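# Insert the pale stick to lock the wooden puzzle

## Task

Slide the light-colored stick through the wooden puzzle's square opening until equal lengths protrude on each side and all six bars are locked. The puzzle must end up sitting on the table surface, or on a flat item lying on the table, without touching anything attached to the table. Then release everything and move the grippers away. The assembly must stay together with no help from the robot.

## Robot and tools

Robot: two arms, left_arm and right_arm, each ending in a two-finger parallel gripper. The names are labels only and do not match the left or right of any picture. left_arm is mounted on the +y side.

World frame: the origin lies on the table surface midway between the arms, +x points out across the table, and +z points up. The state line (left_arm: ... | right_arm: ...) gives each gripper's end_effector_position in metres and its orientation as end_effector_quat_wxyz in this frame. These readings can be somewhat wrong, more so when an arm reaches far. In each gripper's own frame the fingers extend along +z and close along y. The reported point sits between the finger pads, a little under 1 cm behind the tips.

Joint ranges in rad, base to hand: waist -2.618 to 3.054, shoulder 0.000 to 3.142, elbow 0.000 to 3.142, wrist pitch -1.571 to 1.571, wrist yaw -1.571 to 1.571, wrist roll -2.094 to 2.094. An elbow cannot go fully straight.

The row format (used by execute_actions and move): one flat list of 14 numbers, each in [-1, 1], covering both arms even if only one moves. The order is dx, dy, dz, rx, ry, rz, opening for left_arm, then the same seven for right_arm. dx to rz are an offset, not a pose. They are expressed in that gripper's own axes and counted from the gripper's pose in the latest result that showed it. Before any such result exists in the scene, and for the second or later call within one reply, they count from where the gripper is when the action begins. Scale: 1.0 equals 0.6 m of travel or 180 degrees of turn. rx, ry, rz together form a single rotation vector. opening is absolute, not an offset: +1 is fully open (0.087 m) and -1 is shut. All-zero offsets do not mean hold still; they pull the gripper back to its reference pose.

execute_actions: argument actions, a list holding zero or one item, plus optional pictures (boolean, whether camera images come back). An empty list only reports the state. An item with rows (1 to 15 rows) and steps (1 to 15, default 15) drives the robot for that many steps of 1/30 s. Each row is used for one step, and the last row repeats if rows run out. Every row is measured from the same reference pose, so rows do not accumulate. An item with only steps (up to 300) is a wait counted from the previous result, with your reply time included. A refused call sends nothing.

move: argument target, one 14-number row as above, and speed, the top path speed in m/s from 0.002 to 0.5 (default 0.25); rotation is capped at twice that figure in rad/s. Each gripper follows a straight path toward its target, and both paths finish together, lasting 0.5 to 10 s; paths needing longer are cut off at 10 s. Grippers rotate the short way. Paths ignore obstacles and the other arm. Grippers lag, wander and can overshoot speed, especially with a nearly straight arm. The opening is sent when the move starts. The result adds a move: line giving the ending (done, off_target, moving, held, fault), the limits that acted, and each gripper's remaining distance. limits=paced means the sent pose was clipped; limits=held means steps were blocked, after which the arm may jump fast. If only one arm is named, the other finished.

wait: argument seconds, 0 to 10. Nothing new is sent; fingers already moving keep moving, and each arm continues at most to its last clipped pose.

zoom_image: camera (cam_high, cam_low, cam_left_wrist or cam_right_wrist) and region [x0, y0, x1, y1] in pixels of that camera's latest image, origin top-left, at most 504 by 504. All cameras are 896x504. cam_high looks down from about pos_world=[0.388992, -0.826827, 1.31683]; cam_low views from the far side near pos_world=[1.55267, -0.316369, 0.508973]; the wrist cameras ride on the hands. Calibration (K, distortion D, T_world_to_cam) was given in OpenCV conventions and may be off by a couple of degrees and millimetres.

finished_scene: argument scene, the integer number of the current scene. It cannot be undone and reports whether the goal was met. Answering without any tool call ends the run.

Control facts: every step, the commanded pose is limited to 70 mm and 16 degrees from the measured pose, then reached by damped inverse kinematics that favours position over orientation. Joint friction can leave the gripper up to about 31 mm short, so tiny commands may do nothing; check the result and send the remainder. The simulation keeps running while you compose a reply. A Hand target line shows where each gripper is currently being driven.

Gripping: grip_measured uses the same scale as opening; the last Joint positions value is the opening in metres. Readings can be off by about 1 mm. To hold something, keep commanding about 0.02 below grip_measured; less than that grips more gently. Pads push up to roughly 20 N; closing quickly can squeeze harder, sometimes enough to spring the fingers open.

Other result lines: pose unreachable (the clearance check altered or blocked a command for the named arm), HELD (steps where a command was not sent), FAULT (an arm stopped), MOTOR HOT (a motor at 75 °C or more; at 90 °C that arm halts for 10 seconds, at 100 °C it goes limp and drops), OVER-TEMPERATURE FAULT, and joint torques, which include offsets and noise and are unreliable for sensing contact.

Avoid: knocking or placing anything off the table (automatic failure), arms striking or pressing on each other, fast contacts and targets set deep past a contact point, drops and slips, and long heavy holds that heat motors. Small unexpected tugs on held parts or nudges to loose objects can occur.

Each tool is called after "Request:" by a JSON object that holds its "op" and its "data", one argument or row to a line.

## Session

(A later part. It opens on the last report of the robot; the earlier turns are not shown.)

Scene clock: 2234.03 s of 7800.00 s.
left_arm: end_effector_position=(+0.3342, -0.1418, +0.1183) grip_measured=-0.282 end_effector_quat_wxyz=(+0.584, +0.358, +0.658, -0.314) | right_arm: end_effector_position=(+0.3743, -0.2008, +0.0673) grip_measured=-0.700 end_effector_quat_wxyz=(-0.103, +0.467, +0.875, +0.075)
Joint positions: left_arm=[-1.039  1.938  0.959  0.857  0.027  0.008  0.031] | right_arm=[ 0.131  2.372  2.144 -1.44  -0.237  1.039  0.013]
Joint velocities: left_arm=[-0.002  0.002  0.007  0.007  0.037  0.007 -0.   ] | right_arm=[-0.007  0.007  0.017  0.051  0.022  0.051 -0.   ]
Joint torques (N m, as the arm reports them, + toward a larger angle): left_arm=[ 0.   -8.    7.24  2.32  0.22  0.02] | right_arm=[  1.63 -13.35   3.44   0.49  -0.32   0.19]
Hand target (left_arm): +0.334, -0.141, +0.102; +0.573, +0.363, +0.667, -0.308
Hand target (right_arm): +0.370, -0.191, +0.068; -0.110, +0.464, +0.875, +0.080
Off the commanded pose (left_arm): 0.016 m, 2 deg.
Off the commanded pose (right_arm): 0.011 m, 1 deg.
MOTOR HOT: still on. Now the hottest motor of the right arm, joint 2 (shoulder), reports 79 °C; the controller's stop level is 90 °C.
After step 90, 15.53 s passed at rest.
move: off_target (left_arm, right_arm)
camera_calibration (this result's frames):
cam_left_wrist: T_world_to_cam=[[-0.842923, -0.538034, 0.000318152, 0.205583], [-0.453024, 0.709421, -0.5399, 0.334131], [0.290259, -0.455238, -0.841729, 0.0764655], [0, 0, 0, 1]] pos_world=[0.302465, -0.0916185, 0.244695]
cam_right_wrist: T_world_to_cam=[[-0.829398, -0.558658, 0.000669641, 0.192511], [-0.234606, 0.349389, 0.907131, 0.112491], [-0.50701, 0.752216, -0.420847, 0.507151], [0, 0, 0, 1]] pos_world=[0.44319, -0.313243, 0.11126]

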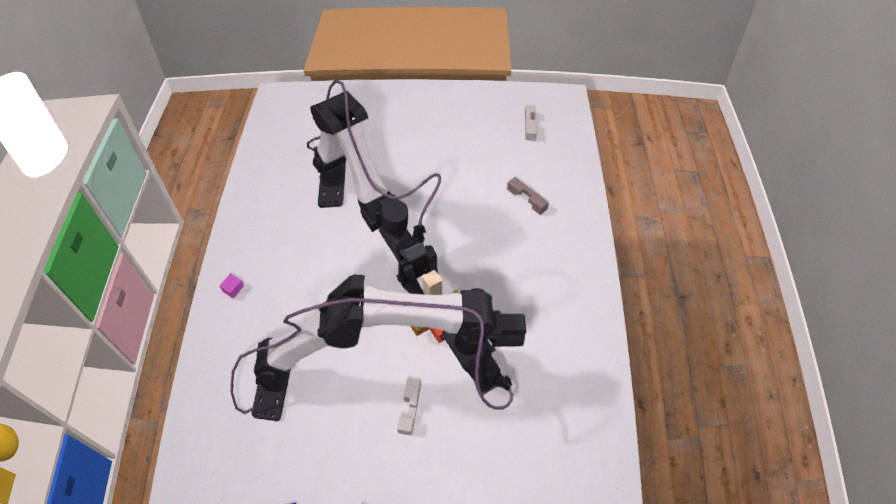

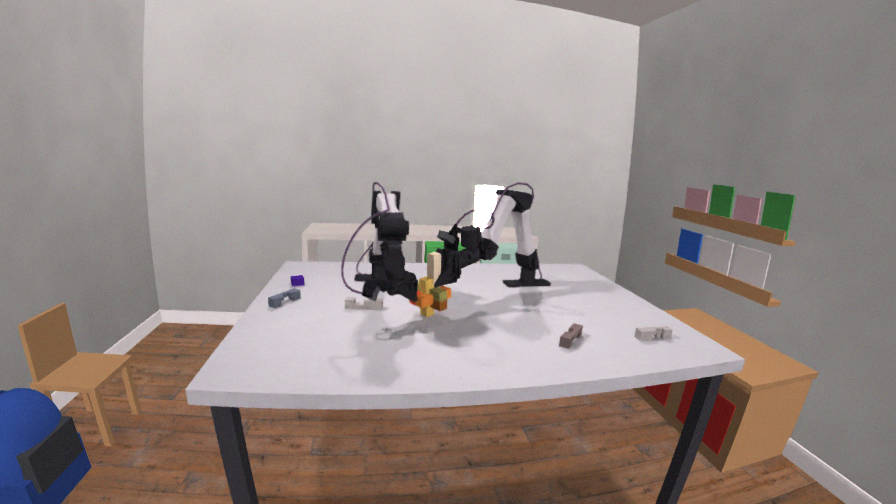

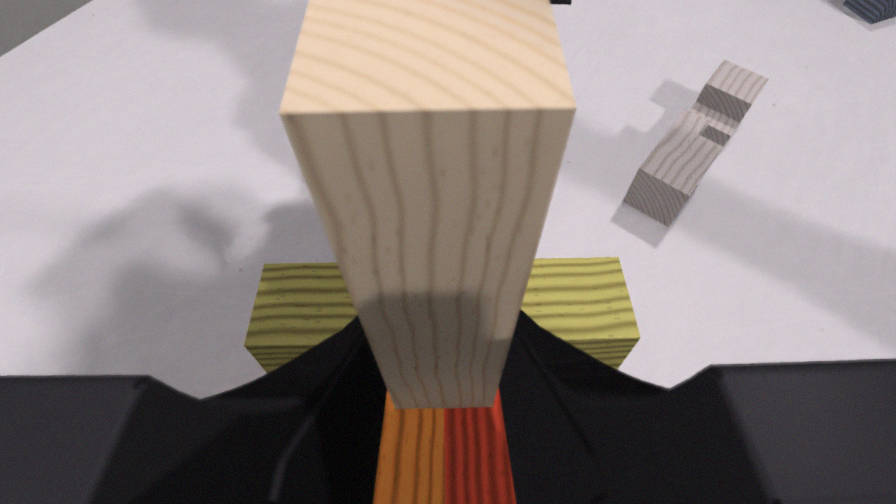

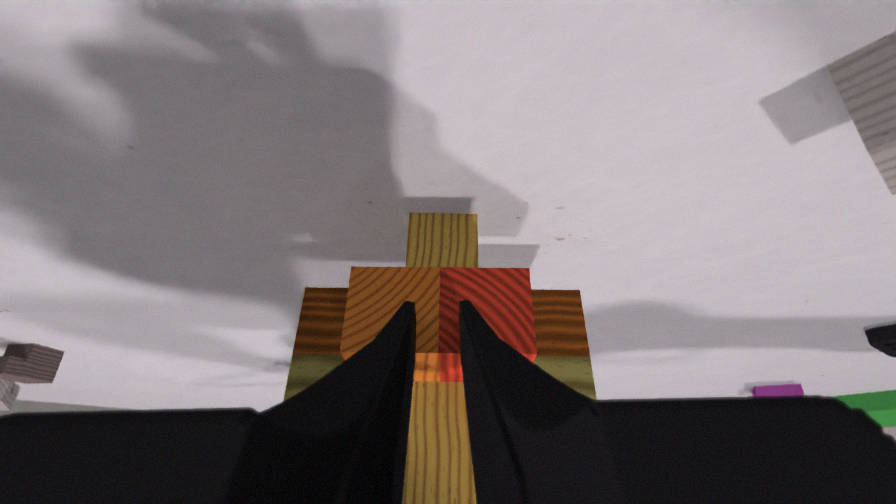

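Request:
{"op": "execute_actions", "data": {
  "actions": [
    {"rows": [[0.027,0,0.0037,0,0.0105,0,-0.33,0.017,0.005,0.011,0.002,0.008,-0.007,-0.7],[0.027,0,0.0037,0,0.0105,0,-0.33,0.019,0.006,0.012,0.0025,0.010,-0.0085,-0.7],[0.027,0,0.0037,0,0.0105,0,-0.33,0.021,0.007,0.0125,0.003,0.012,-0.010,-0.7],[0.027,0,0.0037,0,0.0105,0,-0.33,0.023,0.008,0.013,0.0033,0.014,-0.0115,-0.7],[0.027,0,0.0037,0,0.0105,0,-0.33,0.025,0.009,0.014,0.0037,0.016,-0.013,-0.7],[0.027,0,0.0037,0,0.0105,0,-0.33,0.027,0.010,0.0145,0.004,0.018,-0.014,-0.7],[0.027,0,0.0037,0,0.0105,0,-0.33,0.029,0.0104,0.015,0.0044,0.020,-0.0153,-0.7],[0.032,0,0.0045,0,0.014,0,-0.33,0.029,0.0104,0.015,0.0044,0.020,-0.0153,-0.7],[0.037,0,0.005,0,0.017,0,-0.33,0.029,0.0104,0.015,0.0044,0.020,-0.0153,-0.7],[0.042,0,0.0055,0,0.020,0,-0.33,0.029,0.0104,0.015,0.0044,0.020,-0.0153,-0.7],[0.047,0,0.006,0,0.023,0,-0.33,0.029,0.0104,0.015,0.0044,0.020,-0.0153,-0.7],[0.052,0,0.0065,0,0.026,0,-0.33,0.029,0.0104,0.015,0.0044,0.020,-0.0153,-0.7],[0.057,0,0.0065,0,0.029,0,-0.33,0.029,0.0104,0.015,0.0044,0.020,-0.0153,-0.7]], "steps": 15}
  ],
  "pictures": false
}}

Request:
{"op": "wait", "data": {
  "seconds": 0.4
}}

Scene clock: 2247.00 s of 7800.00 s.
left_arm: end_effector_position=(+0.3343, -0.1417, +0.1175) grip_measured=-0.282 end_effector_quat_wxyz=(+0.583, +0.358, +0.659, -0.313) | right_arm: end_effector_position=(+0.3764, -0.1987, +0.0634) grip_measured=-0.700 end_effector_quat_wxyz=(-0.105, +0.456, +0.880, +0.077)
Joint positions: left_arm=[-1.039  1.94   0.959  0.857  0.026  0.008  0.031] | right_arm=[ 0.136  2.393  2.164 -1.442 -0.241  1.018  0.013]
Joint velocities: left_arm=[ 0.022 -0.002  0.012  0.051 -0.095 -0.007 -0.   ] | right_arm=[-0.012  0.012 -0.002  0.007  0.051 -0.051 -0.001]
Joint torques (N m, as the arm reports them, + toward a larger angle): left_arm=[-0.26 -7.    7.92  1.78  0.22  0.03] | right_arm=[  2.05 -10.75   6.81  -0.04  -0.58  -0.03]
Hand target (left_arm): +0.333, -0.139, +0.085; +0.554, +0.371, +0.684, -0.297
Hand target (right_arm): +0.369, -0.182, +0.063; -0.131, +0.444, +0.882, +0.086
Off the commanded pose (left_arm): 0.034 m, 5 deg.
Off the commanded pose (right_arm): 0.019 m, 4 deg.
MOTOR HOT: still on. Now the hottest motor of the right arm, joint 2 (shoulder), reports 81 °C; the controller's stop level is 90 °C.
Steps of this call (steps 1 to 90: nothing new was sent; then 9.47 s passed at rest; steps 91 to 105: all 15 steps of this action). Readings (end_effector_position):
91: left_arm (+0.3342, -0.1418, +0.1183) | right_arm (+0.3743, -0.2008, +0.0673)
92: left_arm (+0.3342, -0.1418, +0.1183) | right_arm (+0.3743, -0.2008, +0.0673)
94: left_arm (+0.3342, -0.1418, +0.1183) | right_arm (+0.3741, -0.2006, +0.0673)
98: left_arm (+0.3343, -0.1417, +0.1183) | right_arm (+0.3755, -0.1994, +0.0655)
105: the state above

Scene clock: 2247.40 s of 7800.00 s.
left_arm: end_effector_position=(+0.3343, -0.1417, +0.1175) grip_measured=-0.282 end_effector_quat_wxyz=(+0.583, +0.358, +0.659, -0.313) | right_arm: end_effector_position=(+0.3764, -0.1987, +0.0633) grip_measured=-0.700 end_effector_quat_wxyz=(-0.105, +0.455, +0.881, +0.077)
Joint positions: left_arm=[-1.039  1.94   0.959  0.857  0.026  0.008  0.031] | right_arm=[ 0.136  2.394  2.165 -1.442 -0.241  1.017  0.013]
Joint velocities: left_arm=[ 0.007  0.012  0.002 -0.066 -0.037 -0.022  0.   ] | right_arm=[ 0.002 -0.002 -0.002 -0.007  0.037  0.081 -0.   ]
Joint torques (N m, as the arm reports them, + toward a larger angle): left_arm=[-0.33 -6.96  7.84  1.73  0.19 -0.02] | right_arm=[  2.31 -10.87   6.83  -0.04  -0.6    0.  ]
Hand target (left_arm): +0.333, -0.139, +0.085; +0.554, +0.371, +0.684, -0.297
Hand target (right_arm): +0.369, -0.182, +0.063; -0.131, +0.444, +0.882, +0.086
Off the commanded pose (left_arm): 0.034 m, 5 deg.
Off the commanded pose (right_arm): 0.019 m, 4 deg.
MOTOR HOT: still on. Now the hottest motor of the right arm, joint 2 (shoulder), reports 81 °C; the controller's stop level is 90 °C.
Steps of this call (steps 1 to 12: nothing new was sent). Readings (end_effector_position):
1: left_arm (+0.3343, -0.1417, +0.1175) | right_arm (+0.3764, -0.1987, +0.0634)
2: left_arm (+0.3343, -0.1417, +0.1175) | right_arm (+0.3764, -0.1987, +0.0633)
4: left_arm (+0.3343, -0.1417, +0.1175) | right_arm (+0.3764, -0.1987, +0.0633)
8: left_arm (+0.3343, -0.1417, +0.1175) | right_arm (+0.3764, -0.1987, +0.0633)
12: the state above
camera_calibration (this result's frames):
cam_left_wrist: T_world_to_cam=[[-0.842311, -0.538991, 0.00023666, 0.205454], [-0.454237, 0.709624, -0.538611, 0.333985], [0.290139, -0.453786, -0.842554, 0.076133], [0, 0, 0, 1]] pos_world=[0.302675, -0.091718, 0.243986]
cam_right_wrist: T_world_to_cam=[[-0.814642, -0.579943, -0.00494233, 0.185985], [-0.245576, 0.337214, 0.908834, 0.117427], [-0.525405, 0.741588, -0.417129, 0.509522], [0, 0, 0, 1]] pos_world=[0.448054, -0.309593, 0.106733]

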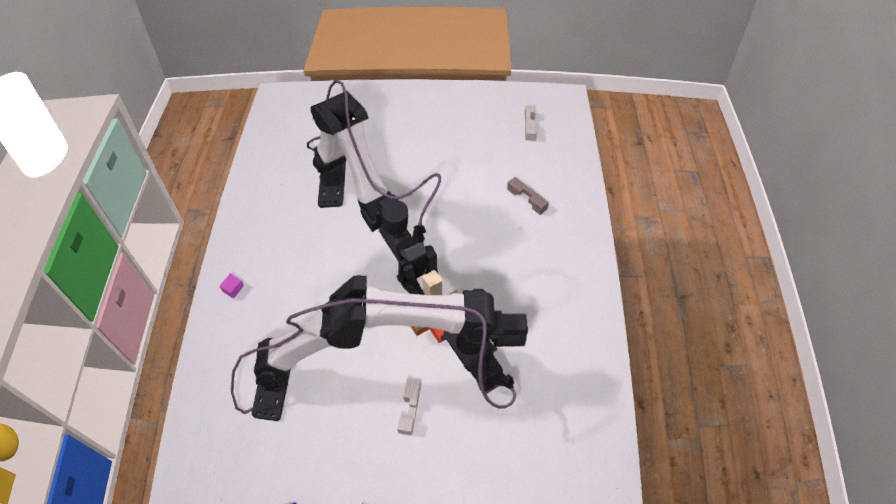

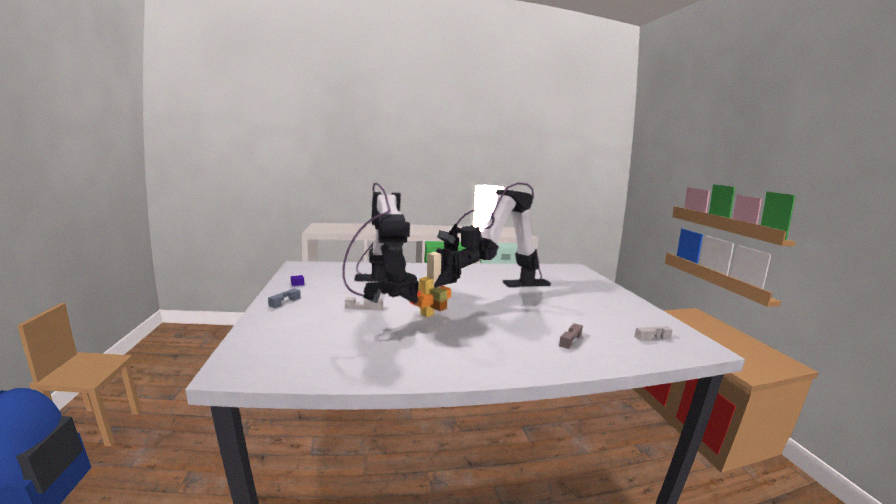

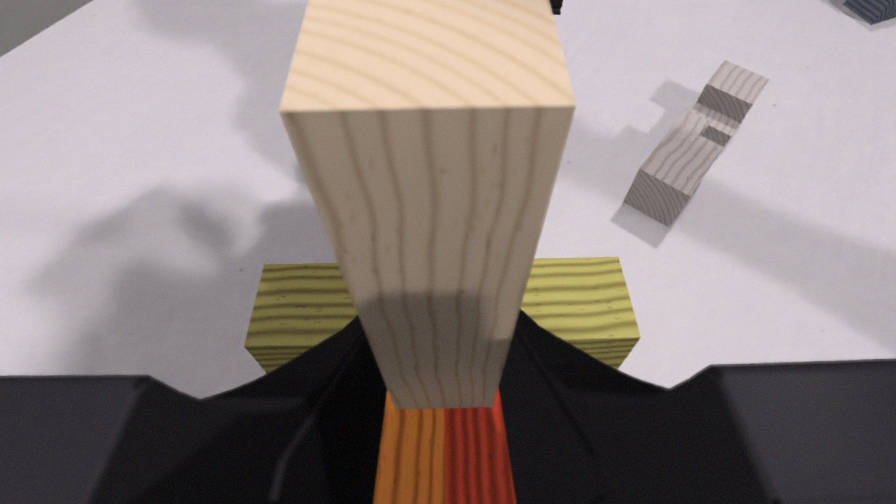

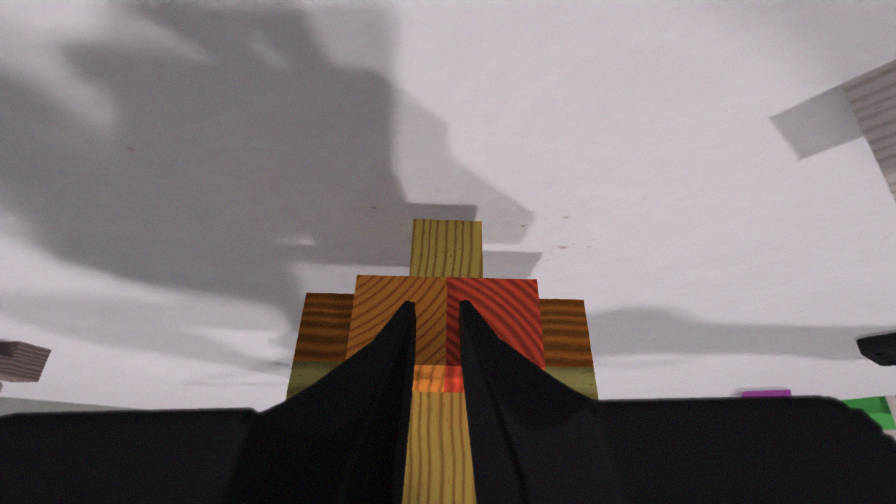

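Request:
{"op": "execute_actions", "data": {
  "actions": [
    {"rows": [[0.035,0,0.004,0,0.018,0,-0.33,0.020,0.006,0.006,0.002,0.012,-0.008,-0.7],[0.015,0,0.003,0,0.008,0,-0.33,0.014,0.004,0.005,0.001,0.008,-0.006,-0.7],[0.0,0,0.002,0,-0.002,0,-0.33,0.012,0.004,0.004,0.001,0.006,-0.005,-0.7],[-0.015,0,0.0,0,-0.008,0,-0.33,0.012,0.004,0.004,0.001,0.006,-0.005,-0.7],[-0.025,0,-0.0015,0,-0.012,0,-0.33,0.012,0.004,0.004,0.001,0.006,-0.005,-0.7],[-0.030,0,-0.002,0,-0.014,0,-0.33,0.012,0.004,0.004,0.001,0.006,-0.005,-0.7],[-0.033,0,-0.0025,0,-0.0155,0,-0.33,0.012,0.004,0.004,0.001,0.006,-0.005,-0.7],[-0.036,0,-0.003,0,-0.0165,0,-0.33,0.012,0.004,0.004,0.001,0.006,-0.005,-0.7],[-0.039,0,-0.0033,0,-0.0177,0,-0.33,0.012,0.004,0.004,0.001,0.006,-0.005,-0.7],[-0.042,0,-0.0036,0,-0.019,0,-0.33,0.012,0.004,0.004,0.001,0.006,-0.005,-0.7],[-0.044,0,-0.0039,0,-0.0197,0,-0.33,0.012,0.004,0.004,0.001,0.006,-0.005,-0.7],[-0.046,0,-0.0041,0,-0.0205,0,-0.33,0.012,0.004,0.004,0.001,0.006,-0.005,-0.7],[-0.048,0,-0.0043,0,-0.0213,0,-0.33,0.012,0.004,0.004,0.001,0.006,-0.005,-0.7],[-0.050,0,-0.0045,0,-0.022,0,-0.33,0.012,0.004,0.004,0.001,0.006,-0.005,-0.7]], "steps": 15}
  ],
  "pictures": false
}}

Request:
{"op": "wait", "data": {
  "seconds": 0.4
}}

Scene clock: 2279.17 s of 7800.00 s.
left_arm: end_effector_position=(+0.3338, -0.1410, +0.1196) grip_measured=-0.282 end_effector_quat_wxyz=(+0.583, +0.358, +0.659, -0.313) | right_arm: end_effector_position=(+0.3763, -0.1985, +0.0634) grip_measured=-0.700 end_effector_quat_wxyz=(-0.105, +0.455, +0.881, +0.077)
Joint positions: left_arm=[-1.039  1.93   0.959  0.845  0.026  0.008  0.031] | right_arm=[ 0.136  2.394  2.165 -1.442 -0.243  1.015  0.013]
Joint velocities: left_arm=[-0.012 -0.037  0.002 -0.066 -0.037 -0.037 -0.001] | right_arm=[-0.007  0.002 -0.002 -0.051 -0.022 -0.081 -0.001]
Joint torques (N m, as the arm reports them, + toward a larger angle): left_arm=[ -0.42 -13.26   7.43   2.83   0.19   0.02] | right_arm=[  1.02 -11.76   5.93   0.28  -0.26  -0.02]
Hand target (left_arm): +0.335, -0.143, +0.147; +0.606, +0.347, +0.638, -0.325
Hand target (right_arm): +0.374, -0.191, +0.063; -0.113, +0.448, +0.883, +0.080
Off the commanded pose (left_arm): 0.028 m, 4 deg.
Off the commanded pose (right_arm): 0.008 m, 1 deg.
MOTOR HOT: still on. Now the hottest motor of the right arm, joint 2 (shoulder), reports 77 °C; the controller's stop level is 90 °C.
Steps of this call (steps 1 to 90: nothing new was sent; then 28.27 s passed at rest; steps 91 to 105: all 15 steps of this action). Readings (end_effector_position):
91: left_arm (+0.3343, -0.1417, +0.1175) | right_arm (+0.3763, -0.1988, +0.0633)
92: left_arm (+0.3344, -0.1418, +0.1177) | right_arm (+0.3763, -0.1989, +0.0632)
94: left_arm (+0.3345, -0.1419, +0.1184) | right_arm (+0.3763, -0.1991, +0.0631)
98: left_arm (+0.3344, -0.1418, +0.1194) | right_arm (+0.3763, -0.1991, +0.0631)
105: the state above

Scene clock: 2279.57 s of 7800.00 s.
left_arm: end_effector_position=(+0.3336, -0.1406, +0.1194) grip_measured=-0.282 end_effector_quat_wxyz=(+0.582, +0.358, +0.660, -0.312) | right_arm: end_effector_position=(+0.3763, -0.1980, +0.0636) grip_measured=-0.700 end_effector_quat_wxyz=(-0.106, +0.455, +0.881, +0.079)
Joint positions: left_arm=[-1.039  1.928  0.959  0.839  0.026  0.008  0.031] | right_arm=[ 0.136  2.394  2.165 -1.442 -0.246  1.015  0.013]
Joint velocities: left_arm=[-0.002  0.007 -0.012  0.022  0.007 -0.007  0.   ] | right_arm=[-0.002  0.002 -0.002 -0.037  0.022 -0.022 -0.001]
Joint torques (N m, as the arm reports them, + toward a larger angle): left_arm=[ -0.25 -13.05   7.2    2.79   0.17   0.01] | right_arm=[  1.2  -11.89   5.93   0.21  -0.15  -0.05]
Hand target (left_arm): +0.335, -0.143, +0.147; +0.606, +0.347, +0.638, -0.325
Hand target (right_arm): +0.374, -0.191, +0.063; -0.113, +0.448, +0.883, +0.080
Off the commanded pose (left_arm): 0.028 m, 4 deg.
Off the commanded pose (right_arm): 0.007 m, 1 deg.
MOTOR HOT: still on. Now the hottest motor of the right arm, joint 2 (shoulder), reports 77 °C; the controller's stop level is 90 °C.
Steps of this call (steps 1 to 12: nothing new was sent). Readings (end_effector_position):
1: left_arm (+0.3337, -0.1408, +0.1195) | right_arm (+0.3763, -0.1984, +0.0635)
2: left_arm (+0.3337, -0.1408, +0.1195) | right_arm (+0.3763, -0.1983, +0.0635)
4: left_arm (+0.3336, -0.1407, +0.1196) | right_arm (+0.3763, -0.1982, +0.0636)
8: left_arm (+0.3336, -0.1406, +0.1195) | right_arm (+0.3763, -0.1981, +0.0636)
12: the state above
camera_calibration (this result's frames):
cam_left_wrist: T_world_to_cam=[[-0.84231, -0.538993, 0.000453161, 0.205376], [-0.455987, 0.712144, -0.533785, 0.334266], [0.287384, -0.449819, -0.84562, 0.0803269], [0, 0, 0, 1]] pos_world=[0.302327, -0.0912166, 0.246259]
cam_right_wrist: T_world_to_cam=[[-0.814245, -0.580474, -0.00739821, 0.18622], [-0.245765, 0.333139, 0.910284, 0.116076], [-0.525932, 0.743013, -0.413917, 0.509416], [0, 0, 0, 1]] pos_world=[0.448075, -0.309077, 0.106572]

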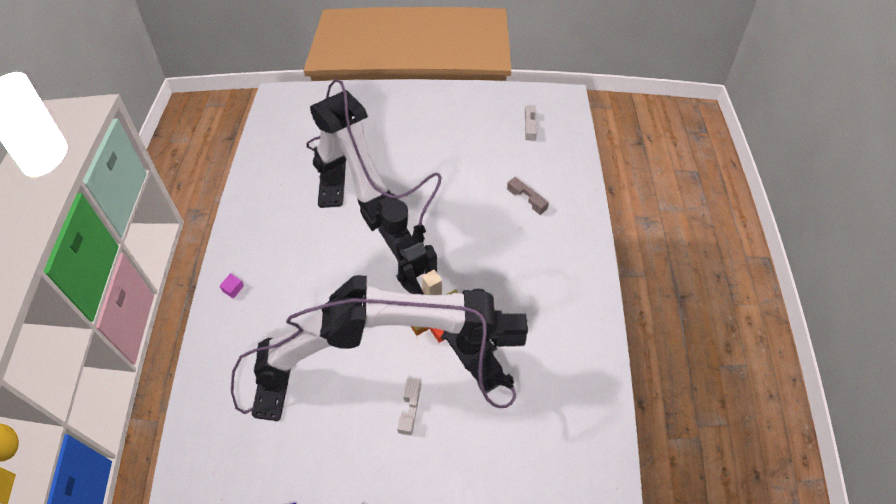

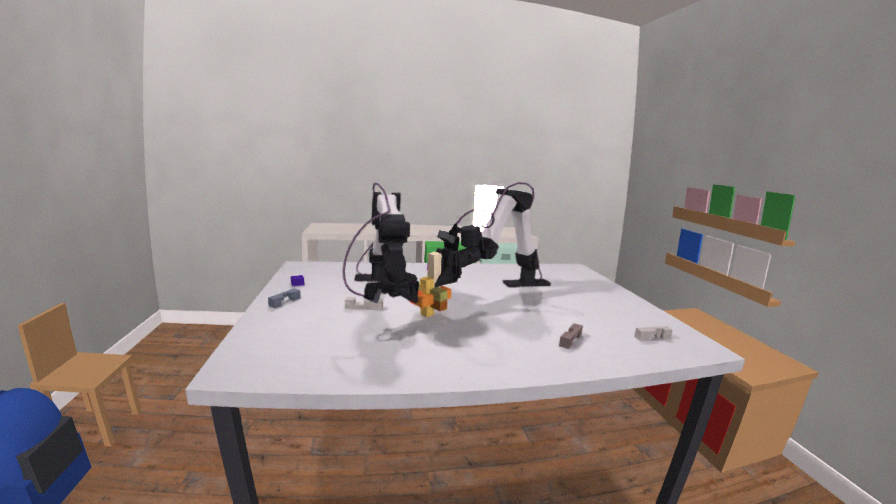

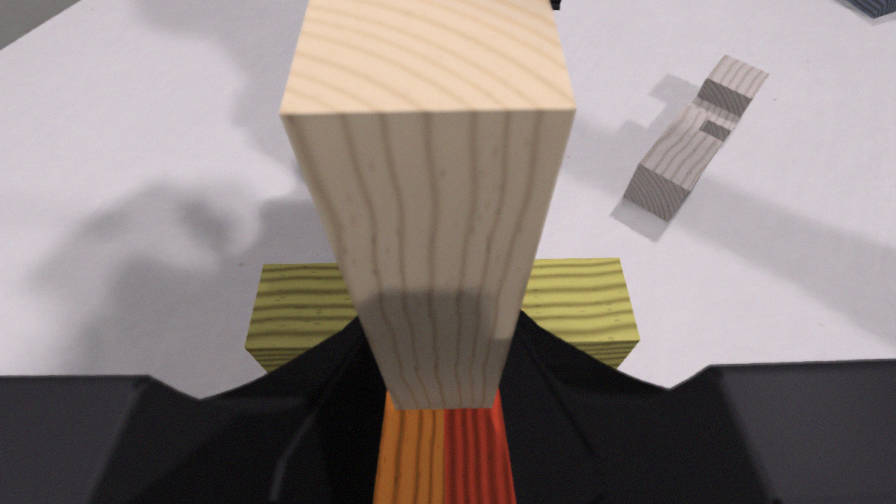

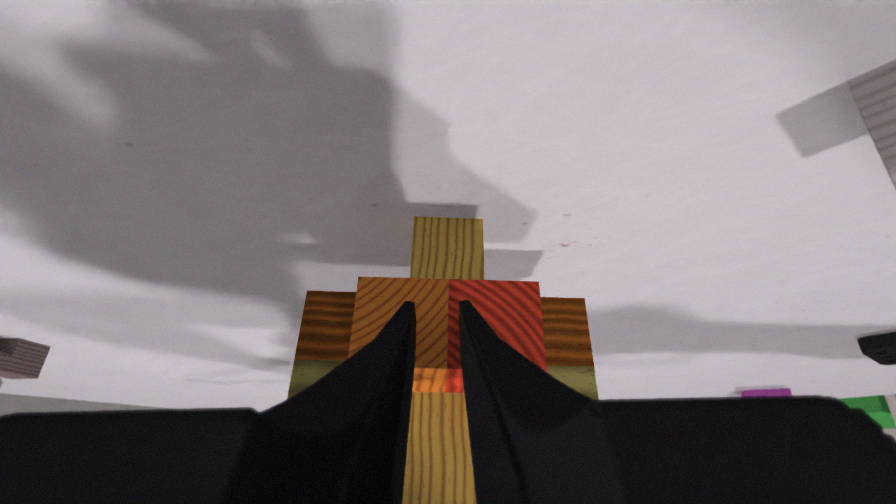

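Request:
{"op": "execute_actions", "data": {
  "actions": [
    {"rows": [[-0.03,0,-0.002,0,-0.012,0,-0.34,0.012,0.004,0.004,0.001,0.006,-0.005,-0.7],[-0.01,0,0.0,0,-0.003,0,-0.34,0.012,0.004,0.004,0.001,0.006,-0.005,-0.7],[0.01,0,0.001,0,0.005,0,-0.34,0.012,0.004,0.004,0.001,0.006,-0.005,-0.7],[0.025,0,0.002,0,0.012,0,-0.34,0.012,0.004,0.004,0.001,0.006,-0.005,-0.7],[0.04,0,0.002,0,0.019,0,-0.34,0.012,0.004,0.004,0.001,0.006,-0.005,-0.7],[0.05,0,0.0015,0,0.024,0,-0.34,0.012,0.004,0.004,0.001,0.006,-0.005,-0.7],[0.06,0,0.001,0,0.0295,0,-0.34,0.012,0.004,0.004,0.001,0.006,-0.005,-0.7],[0.07,0,0.0,0,0.035,0,-0.34,0.012,0.004,0.004,0.001,0.006,-0.005,-0.7],[0.08,0,-0.001,0,0.040,0,-0.34,0.012,0.004,0.004,0.001,0.006,-0.005,-0.7],[0.09,0,-0.002,0,0.0455,0,-0.34,0.012,0.004,0.004,0.001,0.006,-0.005,-0.7],[0.10,0,-0.003,0,0.051,0,-0.34,0.012,0.004,0.004,0.001,0.006,-0.005,-0.7],[0.108,0,-0.004,0,0.055,0,-0.34,0.012,0.004,0.004,0.001,0.006,-0.005,-0.7],[0.114,0,-0.0045,0,0.0585,0,-0.34,0.012,0.004,0.004,0.001,0.006,-0.005,-0.7]], "steps": 15}
  ],
  "pictures": false
}}

Request:
{"op": "wait", "data": {
  "seconds": 0.4
}}

Scene clock: 2293.60 s of 7800.00 s.
left_arm: end_effector_position=(+0.3334, -0.1403, +0.1153) grip_measured=-0.282 end_effector_quat_wxyz=(+0.578, +0.360, +0.663, -0.310) | right_arm: end_effector_position=(+0.3763, -0.1977, +0.0638) grip_measured=-0.700 end_effector_quat_wxyz=(-0.106, +0.455, +0.881, +0.080)
Joint positions: left_arm=[-1.039  1.933  0.959  0.834  0.026  0.008  0.031] | right_arm=[ 0.136  2.394  2.165 -1.442 -0.247  1.015  0.013]
Joint velocities: left_arm=[-0.002 -0.002 -0.022 -0.037  0.007 -0.051 -0.001] | right_arm=[-0.017  0.002 -0.002  0.007 -0.022 -0.007 -0.   ]
Joint torques (N m, as the arm reports them, + toward a larger angle): left_arm=[-0.19 -5.8   5.93  1.37  0.25  0.02] | right_arm=[  0.99 -11.9    5.96   0.22  -0.21  -0.03]
Hand target (left_arm): +0.325, -0.126, +0.055; +0.519, +0.384, +0.711, -0.278
Hand target (right_arm): +0.374, -0.191, +0.063; -0.114, +0.447, +0.883, +0.082
Off the commanded pose (left_arm): 0.064 m, 10 deg.
Off the commanded pose (right_arm): 0.008 m, 1 deg.
MOTOR HOT: still on. Now the hottest motor of the right arm, joint 2 (shoulder), reports 78 °C; the controller's stop level is 90 °C.
Steps of this call (steps 1 to 90: nothing new was sent; then 10.53 s passed at rest; steps 91 to 105: all 15 steps of this action). Readings (end_effector_position):
91: left_arm (+0.3335, -0.1405, +0.1188) | right_arm (+0.3763, -0.1980, +0.0637)
92: left_arm (+0.3334, -0.1404, +0.1184) | right_arm (+0.3763, -0.1978, +0.0637)
94: left_arm (+0.3334, -0.1403, +0.1181) | right_arm (+0.3763, -0.1978, +0.0638)
98: left_arm (+0.3334, -0.1403, +0.1165) | right_arm (+0.3763, -0.1977, +0.0638)
105: the state above

Scene clock: 2294.00 s of 7800.00 s.
left_arm: end_effector_position=(+0.3334, -0.1403, +0.1153) grip_measured=-0.282 end_effector_quat_wxyz=(+0.578, +0.360, +0.663, -0.310) | right_arm: end_effector_position=(+0.3763, -0.1978, +0.0638) grip_measured=-0.700 end_effector_quat_wxyz=(-0.106, +0.455, +0.881, +0.079)
Joint positions: left_arm=[-1.039  1.933  0.959  0.834  0.026  0.008  0.031] | right_arm=[ 0.136  2.394  2.165 -1.442 -0.247  1.015  0.013]
Joint velocities: left_arm=[-0.012  0.017 -0.007  0.007  0.007 -0.037 -0.001] | right_arm=[ 0.007 -0.007 -0.012  0.007 -0.095  0.007 -0.   ]
Joint torques (N m, as the arm reports them, + toward a larger angle): left_arm=[-0.08 -5.97  5.55  1.31  0.16  0.01] | right_arm=[  0.93 -11.91   5.79   0.24  -0.25  -0.07]
Hand target (left_arm): +0.325, -0.126, +0.055; +0.519, +0.384, +0.711, -0.278
Hand target (right_arm): +0.374, -0.191, +0.063; -0.114, +0.447, +0.883, +0.082
Off the commanded pose (left_arm): 0.064 m, 10 deg.
Off the commanded pose (right_arm): 0.008 m, 1 deg.
MOTOR HOT: still on. Now the hottest motor of the right arm, joint 2 (shoulder), reports 78 °C; the controller's stop level is 90 °C.
Steps of this call (steps 1 to 12: nothing new was sent). Readings (end_effector_position):
1: left_arm (+0.3334, -0.1403, +0.1153) | right_arm (+0.3763, -0.1978, +0.0638)
2: left_arm (+0.3334, -0.1403, +0.1153) | right_arm (+0.3763, -0.1978, +0.0638)
4: left_arm (+0.3334, -0.1403, +0.1153) | right_arm (+0.3763, -0.1978, +0.0638)
8: left_arm (+0.3334, -0.1403, +0.1153) | right_arm (+0.3763, -0.1978, +0.0638)
12: the state above
camera_calibration (this result's frames):
cam_left_wrist: T_world_to_cam=[[-0.842306, -0.538999, 0.000857252, 0.205315], [-0.459212, 0.716787, -0.524729, 0.33245], [0.282214, -0.442376, -0.851269, 0.0804978], [0, 0, 0, 1]] pos_world=[0.302886, -0.0920212, 0.242795]
cam_right_wrist: T_world_to_cam=[[-0.814335, -0.580337, -0.00818478, 0.18647], [-0.245611, 0.331798, 0.910816, 0.115529], [-0.525865, 0.743719, -0.412732, 0.509317], [0, 0, 0, 1]] pos_world=[0.448056, -0.308906, 0.106512]

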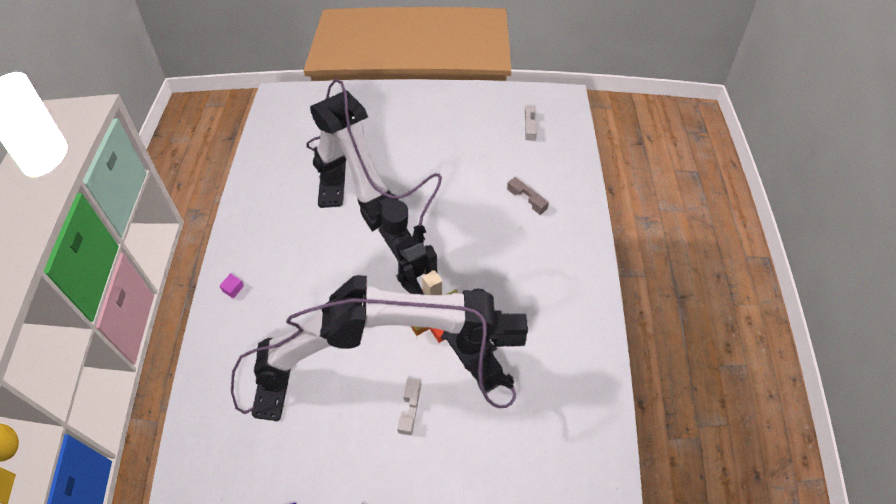

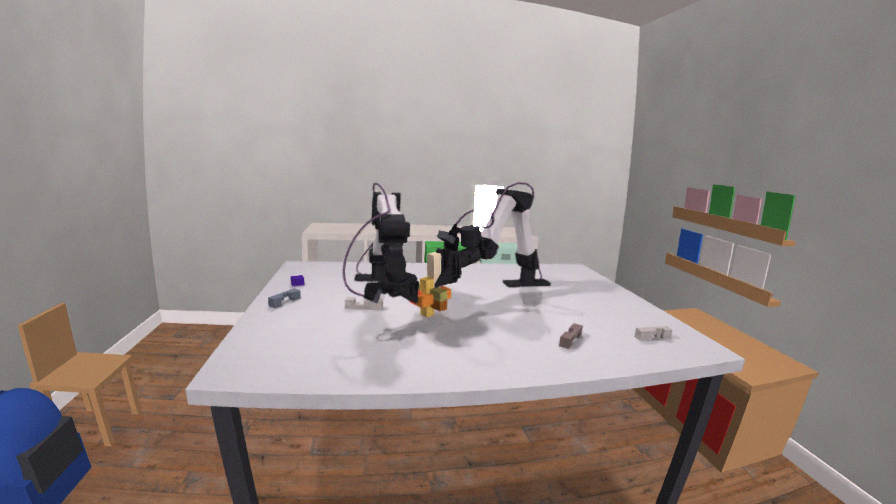

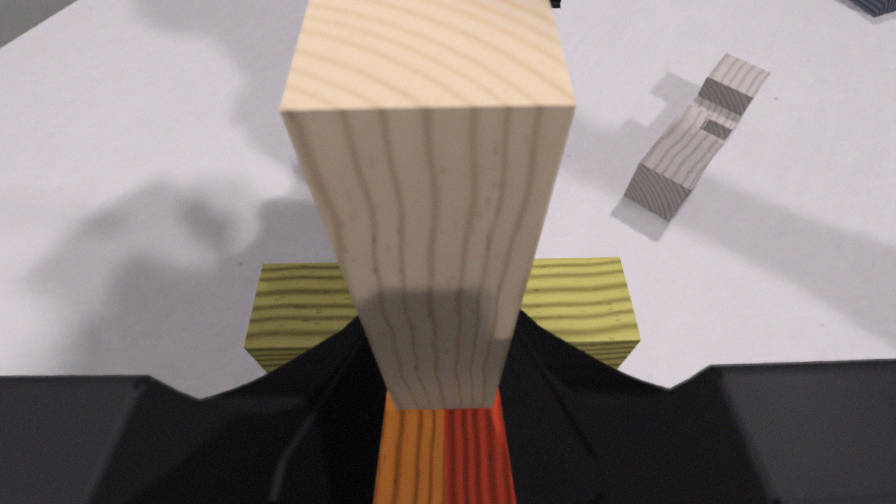

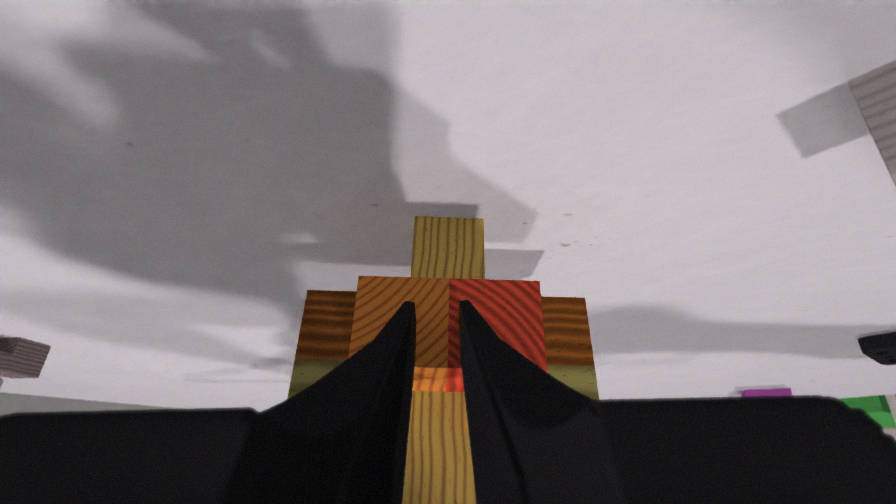

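Request:
{"op": "execute_actions", "data": {
  "actions": []
}}

Scene clock: 2322.17 s of 7800.00 s.
left_arm: end_effector_position=(+0.3334, -0.1403, +0.1153) grip_measured=-0.282 end_effector_quat_wxyz=(+0.578, +0.360, +0.663, -0.310) | right_arm: end_effector_position=(+0.3763, -0.1978, +0.0638) grip_measured=-0.700 end_effector_quat_wxyz=(-0.106, +0.455, +0.881, +0.079)
Joint positions: left_arm=[-1.039  1.933  0.959  0.834  0.026  0.008  0.031] | right_arm=[ 0.136  2.394  2.165 -1.442 -0.247  1.015  0.013]
Joint velocities: left_arm=[-0.012  0.007 -0.012  0.066 -0.037 -0.051  0.   ] | right_arm=[ 0.002 -0.012 -0.002  0.007 -0.051  0.007  0.001]
Joint torques (N m, as the arm reports them, + toward a larger angle): left_arm=[-0.24 -5.95  5.52  1.38  0.21  0.  ] | right_arm=[  1.21 -11.83   5.75   0.19  -0.29  -0.02]
Hand target (left_arm): +0.325, -0.126, +0.055; +0.519, +0.384, +0.711, -0.278
Hand target (right_arm): +0.374, -0.191, +0.063; -0.114, +0.447, +0.883, +0.082
Off the commanded pose (left_arm): 0.064 m, 10 deg.
Off the commanded pose (right_arm): 0.008 m, 1 deg.
MOTOR HOT: still on. Now the hottest motor of the right arm, joint 2 (shoulder), reports 78 °C; the controller's stop level is 90 °C.
Steps of this call (steps 1 to 90: nothing new was sent; then 25.17 s passed at rest). Readings (end_effector_position):
1: left_arm (+0.3334, -0.1403, +0.1153) | right_arm (+0.3763, -0.1978, +0.0638)
2: left_arm (+0.3334, -0.1403, +0.1153) | right_arm (+0.3763, -0.1978, +0.0638)
4: left_arm (+0.3334, -0.1403, +0.1153) | right_arm (+0.3763, -0.1978, +0.0638)
8: left_arm (+0.3334, -0.1403, +0.1153) | right_arm (+0.3763, -0.1978, +0.0638)
90: the state above
camera_calibration (this result's frames):
cam_left_wrist: T_world_to_cam=[[-0.842306, -0.538999, 0.000857252, 0.205315], [-0.459212, 0.716787, -0.524729, 0.33245], [0.282214, -0.442376, -0.851269, 0.0804978], [0, 0, 0, 1]] pos_world=[0.302886, -0.0920212, 0.242795]
cam_right_wrist: T_world_to_cam=[[-0.814335, -0.580337, -0.00818478, 0.18647], [-0.245611, 0.331798, 0.910816, 0.115529], [-0.525865, 0.743719, -0.412732, 0.509317], [0, 0, 0, 1]] pos_world=[0.448056, -0.308906, 0.106512]

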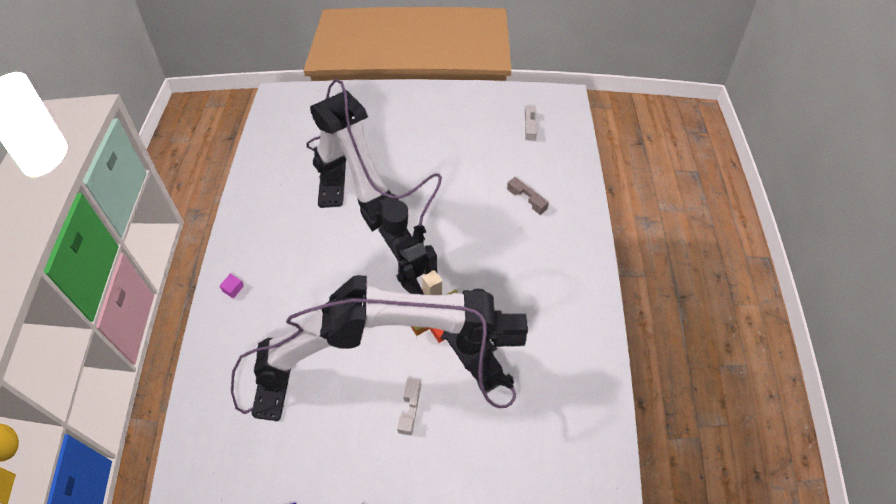

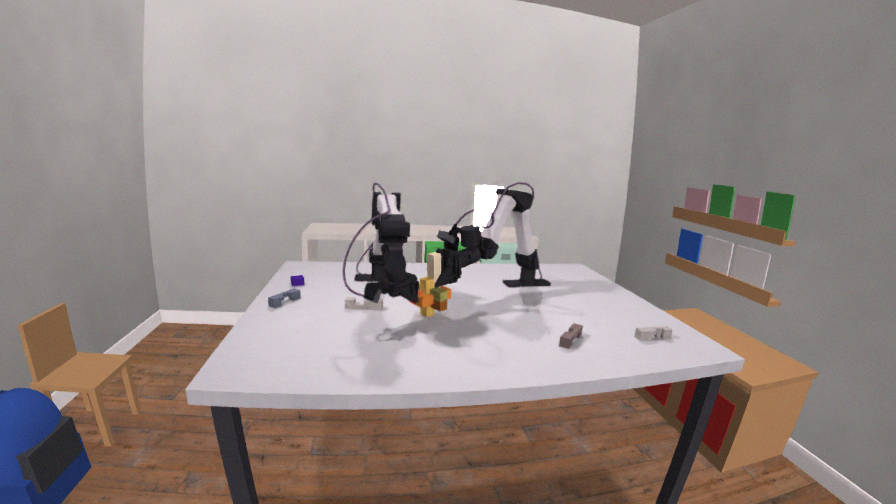

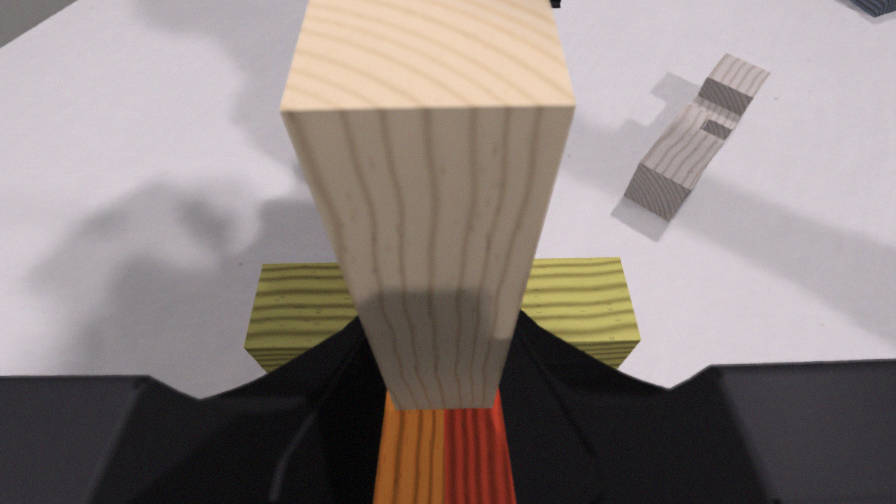

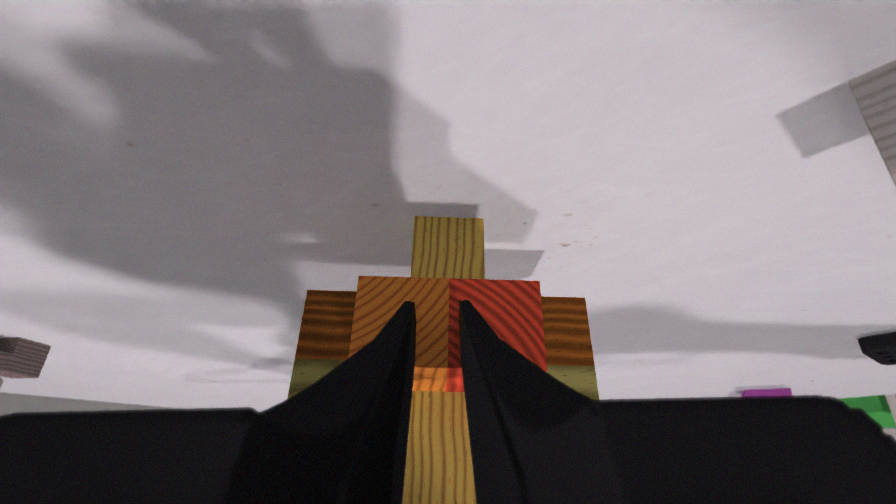

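Request:
{"op": "zoom_image", "data": {
  "camera": "cam_low",
  "region": [390, 235, 480, 325]
}}

Request:
{"op": "execute_actions", "data": {
  "actions": [
    {"rows": [[0.027,0,0.0037,0,0.0105,0,-0.33, -0.05,0,-0.015,0,0,0,-0.7]], "steps": 15}
  ],
  "pictures": false
}}

Region (390, 235, 480, 325) of cam_low's 896x504 image, scaled by 5.600, with more detail than that image has.

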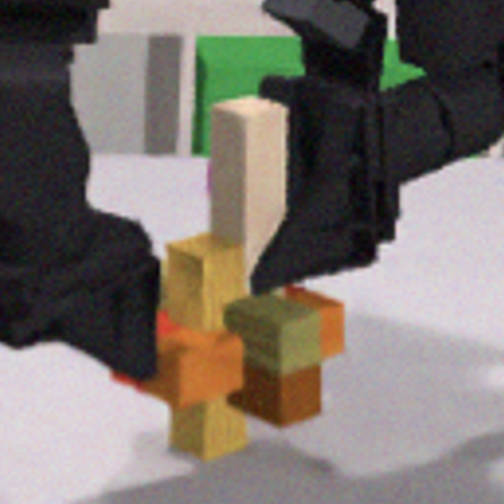

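Scene clock: 2331.47 s of 7800.00 s.
left_arm: end_effector_position=(+0.3337, -0.1408, +0.1172) grip_measured=-0.282 end_effector_quat_wxyz=(+0.581, +0.359, +0.661, -0.311) | right_arm: end_effector_position=(+0.3970, -0.2242, +0.0667) grip_measured=-0.700 end_effector_quat_wxyz=(-0.099, +0.460, +0.878, +0.086)
Joint positions: left_arm=[-1.039  1.933  0.959  0.842  0.026  0.008  0.031] | right_arm=[ 0.074  2.492  2.355 -1.53  -0.246  0.967  0.013]
Joint velocities: left_arm=[-0.007 -0.007 -0.017  0.022 -0.007  0.037 -0.001] | right_arm=[-0.007 -0.002  0.022 -0.022  0.007 -0.051 -0.002]
Joint torques (N m, as the arm reports them, + toward a larger angle): left_arm=[-0.27 -8.01  7.26  2.26  0.21  0.04] | right_arm=[  0.42 -12.15   6.89   0.19  -0.09  -0.03]
Hand target (left_arm): +0.333, -0.140, +0.099; +0.567, +0.365, +0.673, -0.304
Hand target (right_arm): +0.395, -0.223, +0.066; -0.106, +0.455, +0.881, +0.081
Off the commanded pose (left_arm): 0.018 m, 2 deg.
Off the commanded pose (right_arm): 0.004 m, 1 deg.
MOTOR HOT: still on. Now the hottest motor of the right arm, joint 2 (shoulder), reports 78 °C; the controller's stop level is 90 °C.
Steps of this call (steps 1 to 90: nothing new was sent; then 5.80 s passed at rest; steps 91 to 105: all 15 steps of this action). Readings (end_effector_position):
91: left_arm (+0.3336, -0.1407, +0.1167) | right_arm (+0.3781, -0.1997, +0.0649)
92: left_arm (+0.3337, -0.1408, +0.1172) | right_arm (+0.3840, -0.2025, +0.0660)
94: left_arm (+0.3337, -0.1408, +0.1172) | right_arm (+0.3955, -0.2114, +0.0666)
98: left_arm (+0.3337, -0.1408, +0.1172) | right_arm (+0.4015, -0.2239, +0.0666)
105: the state above


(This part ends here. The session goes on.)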